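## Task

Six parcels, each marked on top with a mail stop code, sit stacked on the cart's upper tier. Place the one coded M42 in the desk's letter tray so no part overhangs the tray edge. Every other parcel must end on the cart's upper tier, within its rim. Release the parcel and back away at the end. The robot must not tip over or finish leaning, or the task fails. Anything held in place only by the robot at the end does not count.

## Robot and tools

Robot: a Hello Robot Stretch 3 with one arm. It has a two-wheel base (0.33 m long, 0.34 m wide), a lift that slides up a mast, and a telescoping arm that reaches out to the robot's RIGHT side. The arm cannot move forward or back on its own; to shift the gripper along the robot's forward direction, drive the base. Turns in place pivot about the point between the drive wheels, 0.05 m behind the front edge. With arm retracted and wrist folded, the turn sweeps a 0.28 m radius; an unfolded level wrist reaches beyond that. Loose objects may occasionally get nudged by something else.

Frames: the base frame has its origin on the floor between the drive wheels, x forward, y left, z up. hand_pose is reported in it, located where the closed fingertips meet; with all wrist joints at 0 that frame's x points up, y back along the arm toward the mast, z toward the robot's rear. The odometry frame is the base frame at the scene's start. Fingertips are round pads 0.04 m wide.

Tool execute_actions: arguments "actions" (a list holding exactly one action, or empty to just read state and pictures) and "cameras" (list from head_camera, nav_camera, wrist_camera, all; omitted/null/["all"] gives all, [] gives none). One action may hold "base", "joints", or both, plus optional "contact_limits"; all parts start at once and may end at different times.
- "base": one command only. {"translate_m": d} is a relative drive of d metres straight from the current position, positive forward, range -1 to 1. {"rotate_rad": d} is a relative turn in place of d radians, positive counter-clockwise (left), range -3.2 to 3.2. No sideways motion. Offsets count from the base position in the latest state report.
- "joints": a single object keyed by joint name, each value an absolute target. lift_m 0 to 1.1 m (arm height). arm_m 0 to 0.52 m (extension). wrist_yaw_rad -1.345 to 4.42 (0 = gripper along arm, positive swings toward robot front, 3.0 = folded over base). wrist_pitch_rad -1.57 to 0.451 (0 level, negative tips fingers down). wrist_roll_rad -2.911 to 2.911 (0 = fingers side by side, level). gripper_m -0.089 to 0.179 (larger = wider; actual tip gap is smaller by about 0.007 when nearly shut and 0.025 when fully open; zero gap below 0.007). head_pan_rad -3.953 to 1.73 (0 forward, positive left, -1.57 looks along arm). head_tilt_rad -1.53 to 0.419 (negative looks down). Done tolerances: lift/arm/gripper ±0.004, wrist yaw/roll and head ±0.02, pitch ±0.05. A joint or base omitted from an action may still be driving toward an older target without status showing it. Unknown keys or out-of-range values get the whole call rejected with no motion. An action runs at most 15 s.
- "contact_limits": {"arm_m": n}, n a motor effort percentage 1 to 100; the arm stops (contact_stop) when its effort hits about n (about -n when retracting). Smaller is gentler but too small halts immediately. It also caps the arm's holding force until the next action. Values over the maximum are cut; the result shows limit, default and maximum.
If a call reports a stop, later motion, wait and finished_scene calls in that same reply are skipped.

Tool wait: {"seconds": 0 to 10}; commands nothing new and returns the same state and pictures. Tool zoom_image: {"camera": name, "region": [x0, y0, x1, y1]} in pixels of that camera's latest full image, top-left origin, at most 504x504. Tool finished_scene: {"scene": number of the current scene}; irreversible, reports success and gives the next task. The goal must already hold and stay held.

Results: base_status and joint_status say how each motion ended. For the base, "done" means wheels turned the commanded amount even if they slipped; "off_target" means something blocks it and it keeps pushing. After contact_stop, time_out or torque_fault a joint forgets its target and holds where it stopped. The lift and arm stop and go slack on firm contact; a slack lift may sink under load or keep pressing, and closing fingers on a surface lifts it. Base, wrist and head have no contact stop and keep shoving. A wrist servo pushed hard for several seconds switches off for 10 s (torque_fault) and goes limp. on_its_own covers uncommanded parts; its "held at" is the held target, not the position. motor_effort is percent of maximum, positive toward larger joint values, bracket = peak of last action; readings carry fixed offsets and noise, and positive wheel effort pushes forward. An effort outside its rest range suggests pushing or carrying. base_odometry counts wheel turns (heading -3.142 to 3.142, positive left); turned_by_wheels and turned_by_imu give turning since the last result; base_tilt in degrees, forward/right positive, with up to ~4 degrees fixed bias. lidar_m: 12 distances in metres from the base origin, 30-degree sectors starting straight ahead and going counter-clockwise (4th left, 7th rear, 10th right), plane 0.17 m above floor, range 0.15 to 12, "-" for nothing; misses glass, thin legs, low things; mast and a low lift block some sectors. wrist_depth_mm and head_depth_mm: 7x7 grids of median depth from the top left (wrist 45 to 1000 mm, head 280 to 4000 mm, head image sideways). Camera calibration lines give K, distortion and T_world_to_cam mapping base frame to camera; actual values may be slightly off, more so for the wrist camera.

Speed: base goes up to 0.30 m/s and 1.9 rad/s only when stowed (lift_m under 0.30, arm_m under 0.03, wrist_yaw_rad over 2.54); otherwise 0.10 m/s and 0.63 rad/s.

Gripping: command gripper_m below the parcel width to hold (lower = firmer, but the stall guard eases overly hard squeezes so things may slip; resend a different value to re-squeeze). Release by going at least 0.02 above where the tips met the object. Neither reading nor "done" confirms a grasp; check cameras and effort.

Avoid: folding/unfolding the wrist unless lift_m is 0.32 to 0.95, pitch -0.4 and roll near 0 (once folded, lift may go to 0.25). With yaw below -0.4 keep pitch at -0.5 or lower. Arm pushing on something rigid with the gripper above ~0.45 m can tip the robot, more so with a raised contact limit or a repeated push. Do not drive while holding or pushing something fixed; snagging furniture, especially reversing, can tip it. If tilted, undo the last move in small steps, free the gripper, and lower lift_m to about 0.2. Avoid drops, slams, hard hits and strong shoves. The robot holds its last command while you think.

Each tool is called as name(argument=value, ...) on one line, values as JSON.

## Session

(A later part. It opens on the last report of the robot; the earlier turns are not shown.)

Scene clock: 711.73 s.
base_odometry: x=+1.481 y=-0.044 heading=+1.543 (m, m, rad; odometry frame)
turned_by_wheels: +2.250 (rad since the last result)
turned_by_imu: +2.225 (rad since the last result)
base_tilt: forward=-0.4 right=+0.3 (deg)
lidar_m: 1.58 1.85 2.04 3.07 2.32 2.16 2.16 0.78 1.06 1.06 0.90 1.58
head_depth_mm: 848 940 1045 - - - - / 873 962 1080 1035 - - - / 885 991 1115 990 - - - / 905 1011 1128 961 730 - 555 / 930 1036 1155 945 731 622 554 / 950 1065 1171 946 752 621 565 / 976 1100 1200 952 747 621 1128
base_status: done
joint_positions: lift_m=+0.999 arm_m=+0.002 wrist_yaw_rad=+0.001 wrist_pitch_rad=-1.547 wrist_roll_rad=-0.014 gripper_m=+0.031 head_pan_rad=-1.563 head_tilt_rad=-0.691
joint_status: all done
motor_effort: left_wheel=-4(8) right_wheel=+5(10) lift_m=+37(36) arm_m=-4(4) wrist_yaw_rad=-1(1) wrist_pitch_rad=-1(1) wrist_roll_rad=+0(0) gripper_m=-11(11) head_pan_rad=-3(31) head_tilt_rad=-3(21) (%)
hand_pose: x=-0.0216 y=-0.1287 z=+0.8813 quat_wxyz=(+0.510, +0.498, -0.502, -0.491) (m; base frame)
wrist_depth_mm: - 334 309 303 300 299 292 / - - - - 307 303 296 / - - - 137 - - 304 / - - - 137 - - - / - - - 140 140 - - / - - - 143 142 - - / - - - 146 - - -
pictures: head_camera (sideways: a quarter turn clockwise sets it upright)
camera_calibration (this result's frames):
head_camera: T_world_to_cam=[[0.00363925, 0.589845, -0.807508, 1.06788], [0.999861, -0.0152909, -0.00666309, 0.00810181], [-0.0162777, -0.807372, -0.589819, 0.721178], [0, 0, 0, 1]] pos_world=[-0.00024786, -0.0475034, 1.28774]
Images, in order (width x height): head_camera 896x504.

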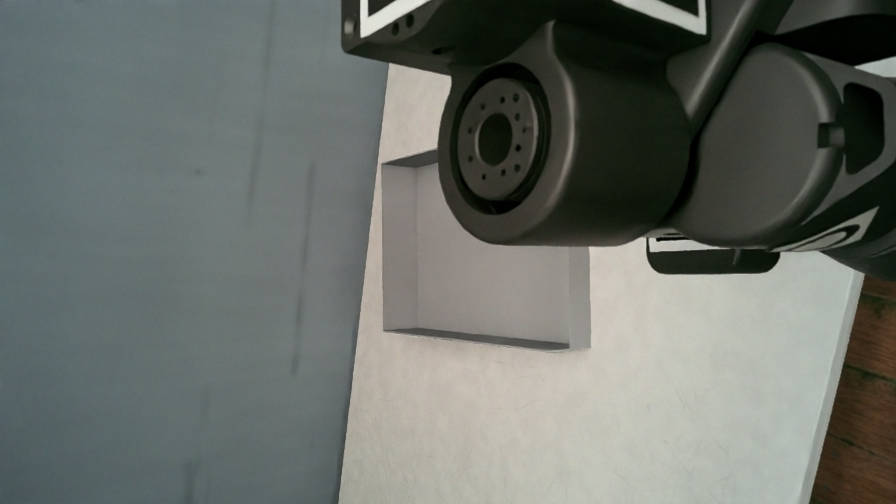

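execute_actions(actions=[{"joints": {"arm_m": 0.50, "wrist_pitch_rad": -1.42}}], cameras=["wrist_camera", "head_camera"])

Scene clock: 772.67 s.
base_odometry: x=+1.481 y=-0.044 heading=+1.543 (m, m, rad; odometry frame)
turned_by_wheels: +0.000 (rad since the last result)
turned_by_imu: +0.000 (rad since the last result)
base_tilt: forward=-0.4 right=+0.1 (deg)
lidar_m: 1.58 1.85 2.04 3.06 2.32 2.16 2.16 0.78 1.06 1.06 0.90 1.58
head_depth_mm: 848 - 1080 950 754 623 532 / 851 992 1081 957 733 622 532 / 867 1029 1119 913 732 624 531 / 900 1006 1156 732 730 622 541 / 927 1040 1154 944 727 619 554 / 955 1065 1175 949 748 620 564 / 972 1090 1207 949 747 619 1141
base_status: not commanded
joint_positions: lift_m=+0.999 arm_m=+0.500 wrist_yaw_rad=+0.000 wrist_pitch_rad=-1.421 wrist_roll_rad=-0.014 gripper_m=+0.031 head_pan_rad=-1.563 head_tilt_rad=-0.691
joint_status: all done
motor_effort: left_wheel=-4(4) right_wheel=+6(5) lift_m=+37(37) arm_m=+3(4) wrist_yaw_rad=-1(1) wrist_pitch_rad=+1(1) wrist_roll_rad=+0(0) gripper_m=-9(10) head_pan_rad=-3(3) head_tilt_rad=-3(4) (%)
hand_pose: x=-0.0216 y=-0.6589 z=+0.8811 quat_wxyz=(+0.540, +0.465, -0.532, -0.458) (m; base frame)
wrist_depth_mm: 341 334 327 322 316 316 306 / 337 337 325 322 317 313 308 / 340 334 324 137 316 310 312 / 338 335 328 138 317 313 310 / 339 338 322 140 317 314 312 / 341 332 322 142 142 314 310 / 338 334 311 146 286 313 311
pictures: head_camera (sideways: a quarter turn clockwise sets it upright), wrist_camera
camera_calibration (this result's frames):
head_camera: T_world_to_cam=[[0.00372657, 0.589948, -0.807433, 1.06779], [0.999859, -0.0154394, -0.00666604, 0.00810566], [-0.0163989, -0.807294, -0.589922, 0.721314], [0, 0, 0, 1]] pos_world=[-0.00025497, -0.0475006, 1.28774]
wrist_camera: T_world_to_cam=[[-0.998814, -0.00776301, -0.048071, 0.0215122], [-0.00726817, 0.999919, -0.0104601, 0.70501], [0.0481483, -0.0100983, -0.998789, 1.04056], [0, 0, 0, 1]] pos_world=[-0.0234905, -0.694277, 1.04771]
Images, in order (width x height): head_camera 896x504, wrist_camera 644x364.

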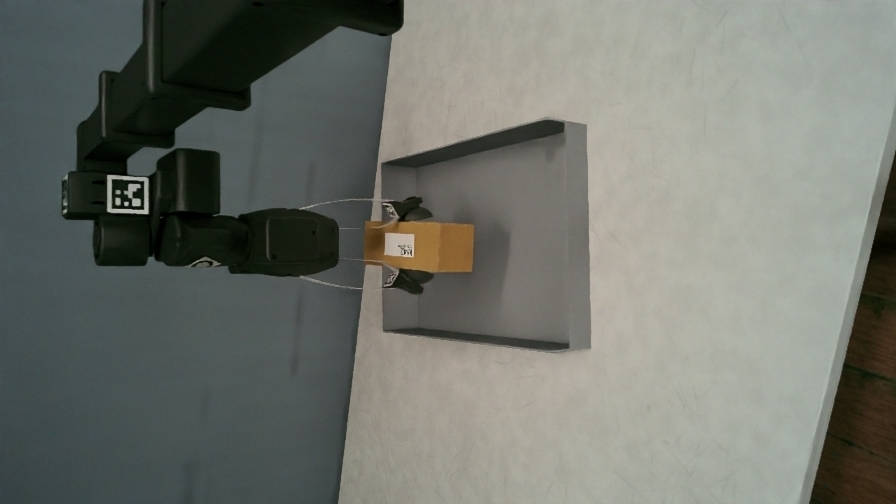

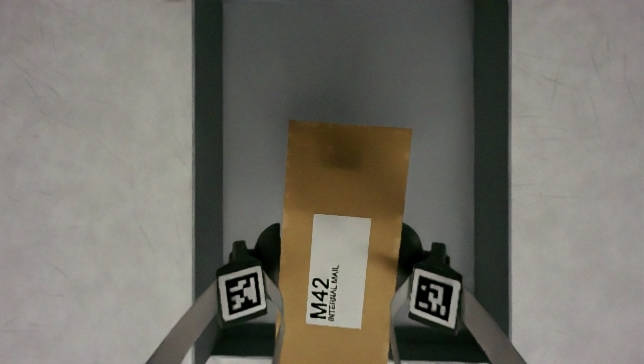

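zoom_image(camera="wrist_camera", region=[150, 180, 550, 364])

Region (150, 180, 550, 364) of wrist_camera's 644x364 image, scaled by 1.260; it fills the top 232 rows of this view, and the rest is white.

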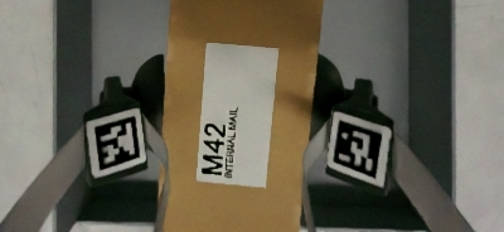

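execute_actions(actions=[{"joints": {"arm_m": 0.52}}], cameras=[])

execute_actions(actions=[{"joints": {"lift_m": 0.90}}], cameras=["wrist_camera", "head_camera"])

Scene clock: 809.30 s.
base_odometry: x=+1.481 y=-0.044 heading=+1.543 (m, m, rad; odometry frame)
turned_by_wheels: +0.000 (rad since the last result)
turned_by_imu: +0.000 (rad since the last result)
base_tilt: forward=-0.5 right=+0.2 (deg)
lidar_m: 1.58 1.85 2.04 3.08 2.32 2.16 2.16 0.78 1.06 1.06 0.90 1.58
head_depth_mm: 851 - 1078 957 759 623 531 / 852 1000 1087 957 730 621 531 / 863 1032 1120 918 731 623 531 / 901 1002 1136 848 730 622 542 / 926 1043 1156 949 730 621 553 / 949 1070 1167 946 750 619 565 / 974 1099 1210 947 752 620 1132
base_status: not commanded
joint_positions: lift_m=+0.999 arm_m=+0.520 wrist_yaw_rad=+0.000 wrist_pitch_rad=-1.421 wrist_roll_rad=-0.014 gripper_m=+0.031 head_pan_rad=-1.563 head_tilt_rad=-0.691
joint_status: all done
motor_effort: left_wheel=-4(4) right_wheel=+5(5) lift_m=+36(37) arm_m=+3(4) wrist_yaw_rad=-1(1) wrist_pitch_rad=+1(1) wrist_roll_rad=+0(0) gripper_m=-10(10) head_pan_rad=-3(2) head_tilt_rad=-3(3) (%)
hand_pose: x=-0.0216 y=-0.6789 z=+0.8811 quat_wxyz=(+0.540, +0.465, -0.532, -0.458) (m; base frame)
wrist_depth_mm: 336 336 314 323 317 312 313 / 341 335 329 321 319 311 313 / 339 340 325 137 317 312 311 / 337 333 324 138 315 318 310 / 339 335 326 141 317 314 311 / 336 330 323 143 142 311 310 / 341 333 322 146 317 316 308
pictures: none
No camera images: the call's "cameras" was empty. Leave "cameras" out to get every camera's image.

Scene clock: 811.03 s.
base_odometry: x=+1.481 y=-0.044 heading=+1.543 (m, m, rad; odometry frame)
turned_by_wheels: +0.000 (rad since the last result)
turned_by_imu: +0.000 (rad since the last result)
base_tilt: forward=-0.5 right=+0.2 (deg)
lidar_m: 1.58 1.84 2.04 3.06 2.32 2.16 2.16 0.78 1.06 1.06 0.90 1.58
head_depth_mm: 850 942 1039 - - 609 530 / 865 956 - 917 730 624 531 / 884 957 1131 950 729 623 529 / 903 997 1126 843 730 620 542 / 931 1039 1163 944 729 622 553 / 950 1063 1167 945 749 619 567 / 974 1091 1205 945 748 620 1127
base_status: not commanded
joint_positions: lift_m=+0.901 arm_m=+0.520 wrist_yaw_rad=+0.000 wrist_pitch_rad=-1.421 wrist_roll_rad=-0.014 gripper_m=+0.031 head_pan_rad=-1.563 head_tilt_rad=-0.691
joint_status: all done
motor_effort: left_wheel=-4(4) right_wheel=+5(6) lift_m=+10(33) arm_m=+3(3) wrist_yaw_rad=-1(0) wrist_pitch_rad=+1(1) wrist_roll_rad=+0(0) gripper_m=-11(10) head_pan_rad=-3(3) head_tilt_rad=-3(3) (%)
hand_pose: x=-0.0216 y=-0.6789 z=+0.7824 quat_wxyz=(+0.540, +0.465, -0.532, -0.458) (m; base frame)
wrist_depth_mm: 233 201 223 221 219 213 173 / 235 201 225 221 218 216 172 / 232 202 224 137 217 215 172 / 233 202 225 138 216 213 174 / 234 202 225 141 217 215 173 / 234 202 227 143 142 216 173 / 233 188 223 146 217 214 174
pictures: head_camera (sideways: a quarter turn clockwise sets it upright), wrist_camera
camera_calibration (this result's frames):
head_camera: T_world_to_cam=[[0.00372664, 0.589948, -0.807433, 1.06779], [0.999859, -0.0154395, -0.00666604, 0.00810567], [-0.016399, -0.807294, -0.589922, 0.721314], [0, 0, 0, 1]] pos_world=[-0.000254975, -0.0475006, 1.28774]
wrist_camera: T_world_to_cam=[[-0.998814, -0.00776389, -0.0480708, 0.0166116], [-0.0072681, 0.999919, -0.01048, 0.723997], [0.0481483, -0.0101182, -0.998789, 0.941767], [0, 0, 0, 1]] pos_world=[-0.0234905, -0.71428, 0.949013]
Images, in order (width x height): head_camera 896x504, wrist_camera 644x364.

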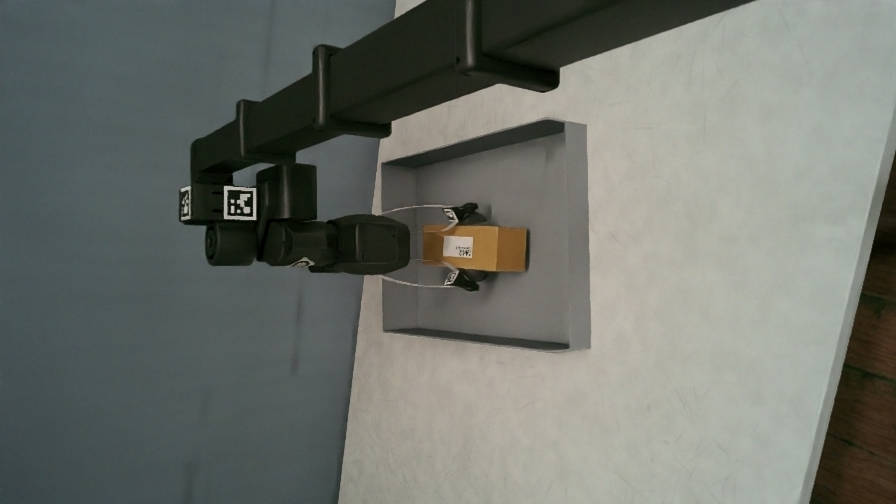

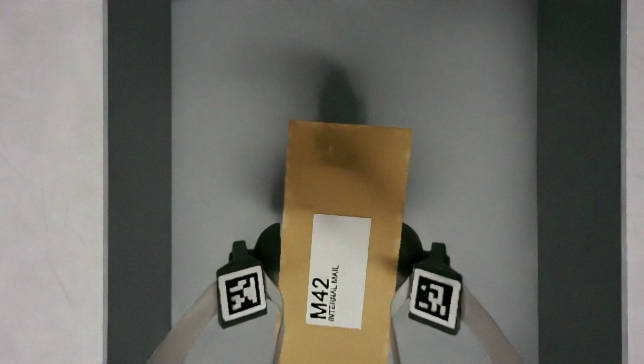

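execute_actions(actions=[{"joints": {"lift_m": 0.882}}], cameras=["wrist_camera"])

Scene clock: 817.13 s.
base_odometry: x=+1.481 y=-0.044 heading=+1.543 (m, m, rad; odometry frame)
turned_by_wheels: +0.000 (rad since the last result)
turned_by_imu: +0.000 (rad since the last result)
base_tilt: forward=-0.5 right=+0.1 (deg)
lidar_m: 1.58 1.85 2.04 3.06 2.33 2.16 2.15 0.78 1.06 1.06 0.90 1.58
head_depth_mm: 849 936 1051 - - 607 531 / 871 961 - 903 729 624 532 / 883 965 1144 946 730 623 531 / 906 1001 1128 842 733 620 543 / 924 1041 1162 944 729 624 552 / 951 1063 1163 948 752 620 565 / 975 1100 1205 946 744 617 1123
base_status: not commanded
joint_positions: lift_m=+0.883 arm_m=+0.520 wrist_yaw_rad=+0.000 wrist_pitch_rad=-1.421 wrist_roll_rad=-0.014 gripper_m=+0.031 head_pan_rad=-1.563 head_tilt_rad=-0.691
joint_status: all done
motor_effort: left_wheel=-4(4) right_wheel=+6(6) lift_m=+11(12) arm_m=+4(3) wrist_yaw_rad=+0(0) wrist_pitch_rad=+1(1) wrist_roll_rad=-1(0) gripper_m=-10(10) head_pan_rad=-3(3) head_tilt_rad=-3(3) (%)
hand_pose: x=-0.0216 y=-0.6789 z=+0.7643 quat_wxyz=(+0.540, +0.465, -0.532, -0.458) (m; base frame)
wrist_depth_mm: 215 190 207 202 199 199 164 / 215 190 206 203 199 198 163 / 215 187 206 137 200 198 165 / 215 188 207 137 198 198 165 / 214 189 206 141 199 198 164 / 215 189 207 143 142 198 165 / 213 178 205 146 198 197 165
pictures: wrist_camera
camera_calibration (this result's frames):
wrist_camera: T_world_to_cam=[[-0.998814, -0.00776447, -0.0480707, 0.0157457], [-0.00726809, 0.999919, -0.0104924, 0.723822], [0.0481483, -0.0101305, -0.998789, 0.923777], [0, 0, 0, 1]] pos_world=[-0.0234905, -0.714282, 0.93101]
Images, in order (width x height): wrist_camera 644x364.

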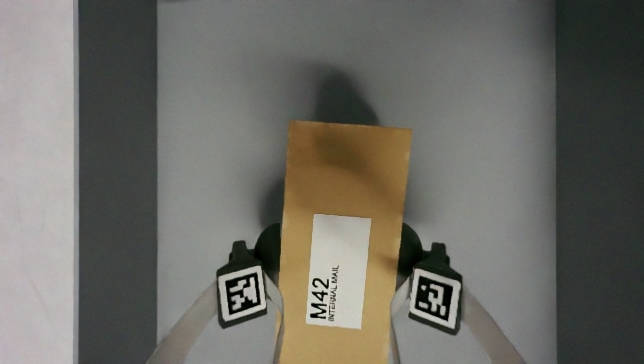

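execute_actions(actions=[{"joints": {"gripper_m": 0.09}}], cameras=["wrist_camera"])

Scene clock: 821.70 s.
base_odometry: x=+1.481 y=-0.044 heading=+1.543 (m, m, rad; odometry frame)
turned_by_wheels: +0.000 (rad since the last result)
turned_by_imu: +0.000 (rad since the last result)
base_tilt: forward=-0.4 right=+0.2 (deg)
lidar_m: 1.58 1.85 2.04 3.06 2.32 2.16 2.16 0.78 1.06 1.06 0.90 1.58
head_depth_mm: 850 943 1057 - - 608 532 / 868 960 - 902 730 624 531 / 889 967 1148 949 729 621 531 / 907 996 1134 860 730 621 541 / 930 1038 1155 947 731 622 555 / 950 1069 1166 949 746 619 564 / 972 1095 1208 947 747 621 1130
base_status: not commanded
joint_positions: lift_m=+0.883 arm_m=+0.520 wrist_yaw_rad=+0.000 wrist_pitch_rad=-1.421 wrist_roll_rad=-0.014 gripper_m=+0.090 head_pan_rad=-1.563 head_tilt_rad=-0.691
joint_status: all done
motor_effort: left_wheel=-4(4) right_wheel=+5(5) lift_m=+11(11) arm_m=+3(4) wrist_yaw_rad=+0(1) wrist_pitch_rad=+1(1) wrist_roll_rad=+0(0) gripper_m=+1(84) head_pan_rad=-3(3) head_tilt_rad=-3(3) (%)
hand_pose: x=-0.0216 y=-0.6789 z=+0.7643 quat_wxyz=(+0.540, +0.465, -0.532, -0.458) (m; base frame)
wrist_depth_mm: 215 189 207 203 200 198 165 / 216 190 207 203 201 197 163 / 214 189 206 201 200 197 165 / 214 188 206 151 199 197 164 / 215 188 206 150 201 198 165 / 215 189 - 150 175 196 165 / 216 178 206 151 199 198 165
pictures: wrist_camera
camera_calibration (this result's frames):
wrist_camera: T_world_to_cam=[[-0.998814, -0.00776432, -0.0480707, 0.0157457], [-0.00726793, 0.999919, -0.0104924, 0.723822], [0.0481483, -0.0101305, -0.998789, 0.923777], [0, 0, 0, 1]] pos_world=[-0.0234905, -0.714282, 0.93101]
Images, in order (width x height): wrist_camera 644x364.

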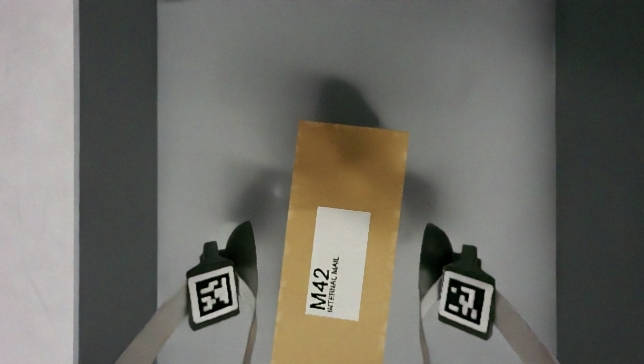

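Released flat on the tray floor. Now lift away and retract.

execute_actions(actions=[{"joints": {"lift_m": 1.02}}], cameras=[])

execute_actions(actions=[{"joints": {"arm_m": 0.0, "head_tilt_rad": -0.8}}], cameras=["head_camera"])

Scene clock: 826.93 s.
base_odometry: x=+1.481 y=-0.044 heading=+1.543 (m, m, rad; odometry frame)
turned_by_wheels: +0.000 (rad since the last result)
turned_by_imu: +0.000 (rad since the last result)
base_tilt: forward=-0.4 right=+0.2 (deg)
lidar_m: 1.58 1.85 2.04 3.08 2.33 2.16 2.16 0.78 1.06 1.06 0.90 1.58
head_depth_mm: 836 - 1074 956 753 624 531 / 841 992 1086 958 731 622 530 / 865 1010 1104 913 735 623 530 / 886 - 1153 949 730 621 542 / 923 1042 1153 941 727 621 554 / 957 1063 1160 948 749 622 566 / 974 1095 1200 943 748 620 1129
base_status: not commanded
joint_positions: lift_m=+1.019 arm_m=+0.520 wrist_yaw_rad=+0.000 wrist_pitch_rad=-1.421 wrist_roll_rad=-0.014 gripper_m=+0.090 head_pan_rad=-1.563 head_tilt_rad=-0.691
joint_status: all done
motor_effort: left_wheel=-4(4) right_wheel=+5(5) lift_m=+35(39) arm_m=+3(3) wrist_yaw_rad=+0(1) wrist_pitch_rad=+1(1) wrist_roll_rad=+0(0) gripper_m=+0(0) head_pan_rad=-3(2) head_tilt_rad=-3(3) (%)
hand_pose: x=-0.0216 y=-0.6789 z=+0.9011 quat_wxyz=(+0.540, +0.465, -0.532, -0.458) (m; base frame)
wrist_depth_mm: 363 354 315 335 334 336 329 / 356 357 347 343 339 336 330 / 356 356 342 339 339 334 331 / 363 358 345 290 338 331 333 / 361 354 349 287 339 333 330 / 358 355 - 339 338 332 336 / 355 357 343 345 337 336 330
pictures: none
No camera images: the call's "cameras" was empty. Leave "cameras" out to get every camera's image.

Scene clock: 831.93 s.
base_odometry: x=+1.481 y=-0.044 heading=+1.543 (m, m, rad; odometry frame)
turned_by_wheels: +0.000 (rad since the last result)
turned_by_imu: +0.000 (rad since the last result)
base_tilt: forward=-0.5 right=+0.1 (deg)
lidar_m: 1.58 1.85 2.04 3.07 2.33 2.16 2.15 0.78 1.05 1.06 0.90 1.58
head_depth_mm: 863 956 - - - - 1099 / 879 991 - - - - - / 901 1012 - - - - - / 927 1044 1110 795 - 612 1141 / 940 1081 1024 831 688 583 1150 / 970 1107 1068 835 686 596 1155 / 995 1137 1055 831 687 606 1154
base_status: not commanded
joint_positions: lift_m=+1.019 arm_m=+0.002 wrist_yaw_rad=+0.000 wrist_pitch_rad=-1.421 wrist_roll_rad=-0.014 gripper_m=+0.090 head_pan_rad=-1.563 head_tilt_rad=-0.790
joint_status: all done
joint sent to its limit — the command would take arm_m past its lower limit, so that joint was sent only as far as its limit.
motor_effort: left_wheel=-4(4) right_wheel=+5(5) lift_m=+36(36) arm_m=-4(6) wrist_yaw_rad=-1(1) wrist_pitch_rad=+0(1) wrist_roll_rad=+0(0) gripper_m=+0(1) head_pan_rad=-3(3) head_tilt_rad=-3(13) (%)
hand_pose: x=-0.0216 y=-0.1610 z=+0.9011 quat_wxyz=(+0.540, +0.465, -0.532, -0.458) (m; base frame)
wrist_depth_mm: 368 357 352 350 337 338 333 / - 357 352 346 344 340 333 / - - - - 340 335 333 / - - - - - - 332 / - - - - - - - / - - - - - - - / - - - - - - -
pictures: head_camera (sideways: a quarter turn clockwise sets it upright)
camera_calibration (this result's frames):
head_camera: T_world_to_cam=[[0.00314379, 0.666527, -0.745474, 0.987027], [0.999853, -0.0146707, -0.00890045, 0.0110137], [-0.016869, -0.745337, -0.666475, 0.820899], [0, 0, 0, 1]] pos_world=[-0.000267301, -0.0458718, 1.28301]
Images, in order (width x height): head_camera 896x504.

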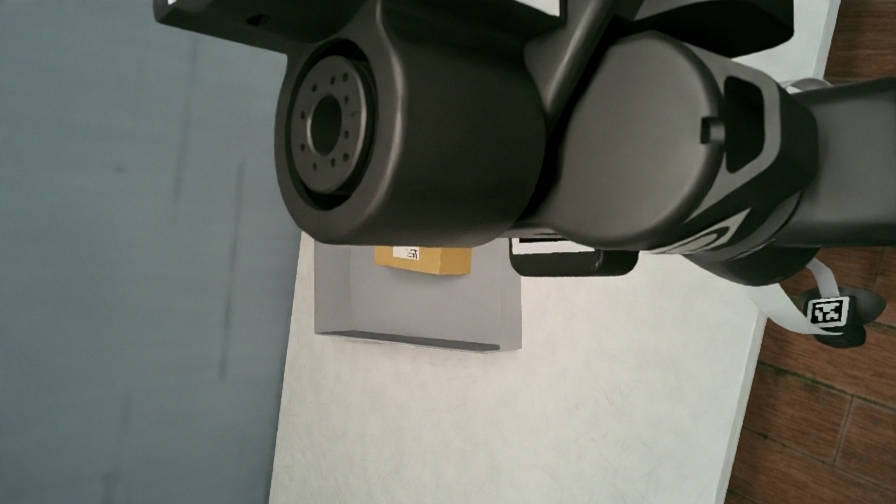

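execute_actions(actions=[{"joints": {"head_pan_rad": 0.75, "head_tilt_rad": -0.3}}], cameras=["head_camera"])

Scene clock: 838.67 s.
base_odometry: x=+1.481 y=-0.044 heading=+1.543 (m, m, rad; odometry frame)
turned_by_wheels: +0.000 (rad since the last result)
turned_by_imu: +0.000 (rad since the last result)
base_tilt: forward=-0.4 right=+0.2 (deg)
lidar_m: 1.58 1.85 2.04 3.06 2.33 2.16 2.15 0.78 1.06 1.06 0.90 1.58
head_depth_mm: 1722 1800 1858 1933 2010 1974 1551 / 1937 2003 2097 2181 2283 2027 1564 / 2167 2247 2371 2434 2470 2046 1567 / 2479 2644 2732 2671 2342 2046 1592 / 2886 3086 3276 3435 2495 2061 1568 / 3394 3657 3781 3981 2976 2052 1573 / 3305 3468 3671 3799 2958 2055 1579
base_status: not commanded
joint_positions: lift_m=+1.019 arm_m=+0.002 wrist_yaw_rad=+0.000 wrist_pitch_rad=-1.421 wrist_roll_rad=-0.014 gripper_m=+0.090 head_pan_rad=+0.743 head_tilt_rad=-0.310
joint_status: all done
motor_effort: left_wheel=-4(4) right_wheel=+5(5) lift_m=+37(36) arm_m=-5(4) wrist_yaw_rad=+0(1) wrist_pitch_rad=+1(1) wrist_roll_rad=+0(0) gripper_m=+0(0) head_pan_rad=+2(33) head_tilt_rad=+4(26) (%)
hand_pose: x=-0.0216 y=-0.1610 z=+0.9011 quat_wxyz=(+0.540, +0.465, -0.532, -0.458) (m; base frame)
wrist_depth_mm: 359 357 349 350 342 340 330 / - 358 350 350 337 339 335 / - - - - 342 335 330 / - - - - - - 333 / - - - - - - - / - - - - - - - / - - - - - - -
pictures: head_camera (sideways: a quarter turn clockwise sets it upright)
camera_calibration (this result's frames):
head_camera: T_world_to_cam=[[-0.187381, -0.1609, -0.96902, 1.27977], [-0.658552, 0.752531, 0.00239142, 0.00643126], [0.728833, 0.638598, -0.246971, 0.270494], [0, 0, 0, 1]] pos_world=[0.0468938, 0.0283382, 1.30691]
Images, in order (width x height): head_camera 896x504.

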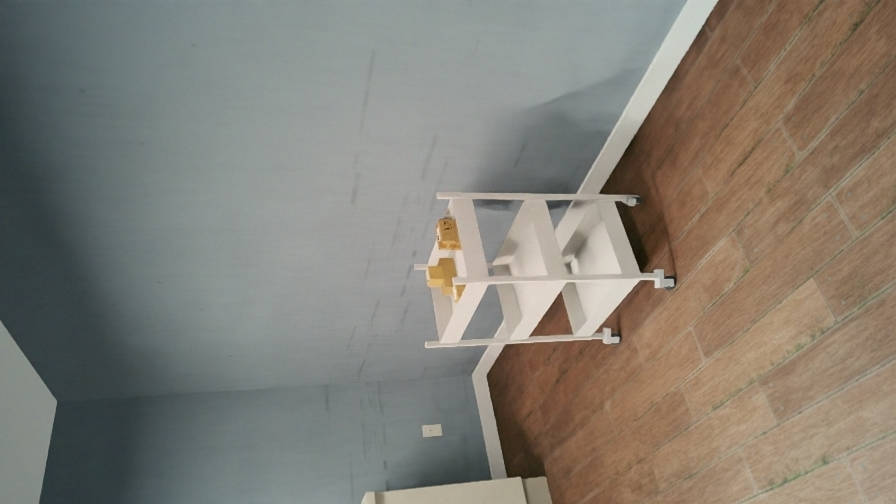

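Parcels appear still on the cart, and the gripper is clear. Ending scene 1.

finished_scene(scene=1)

The scene is finished: the task was done.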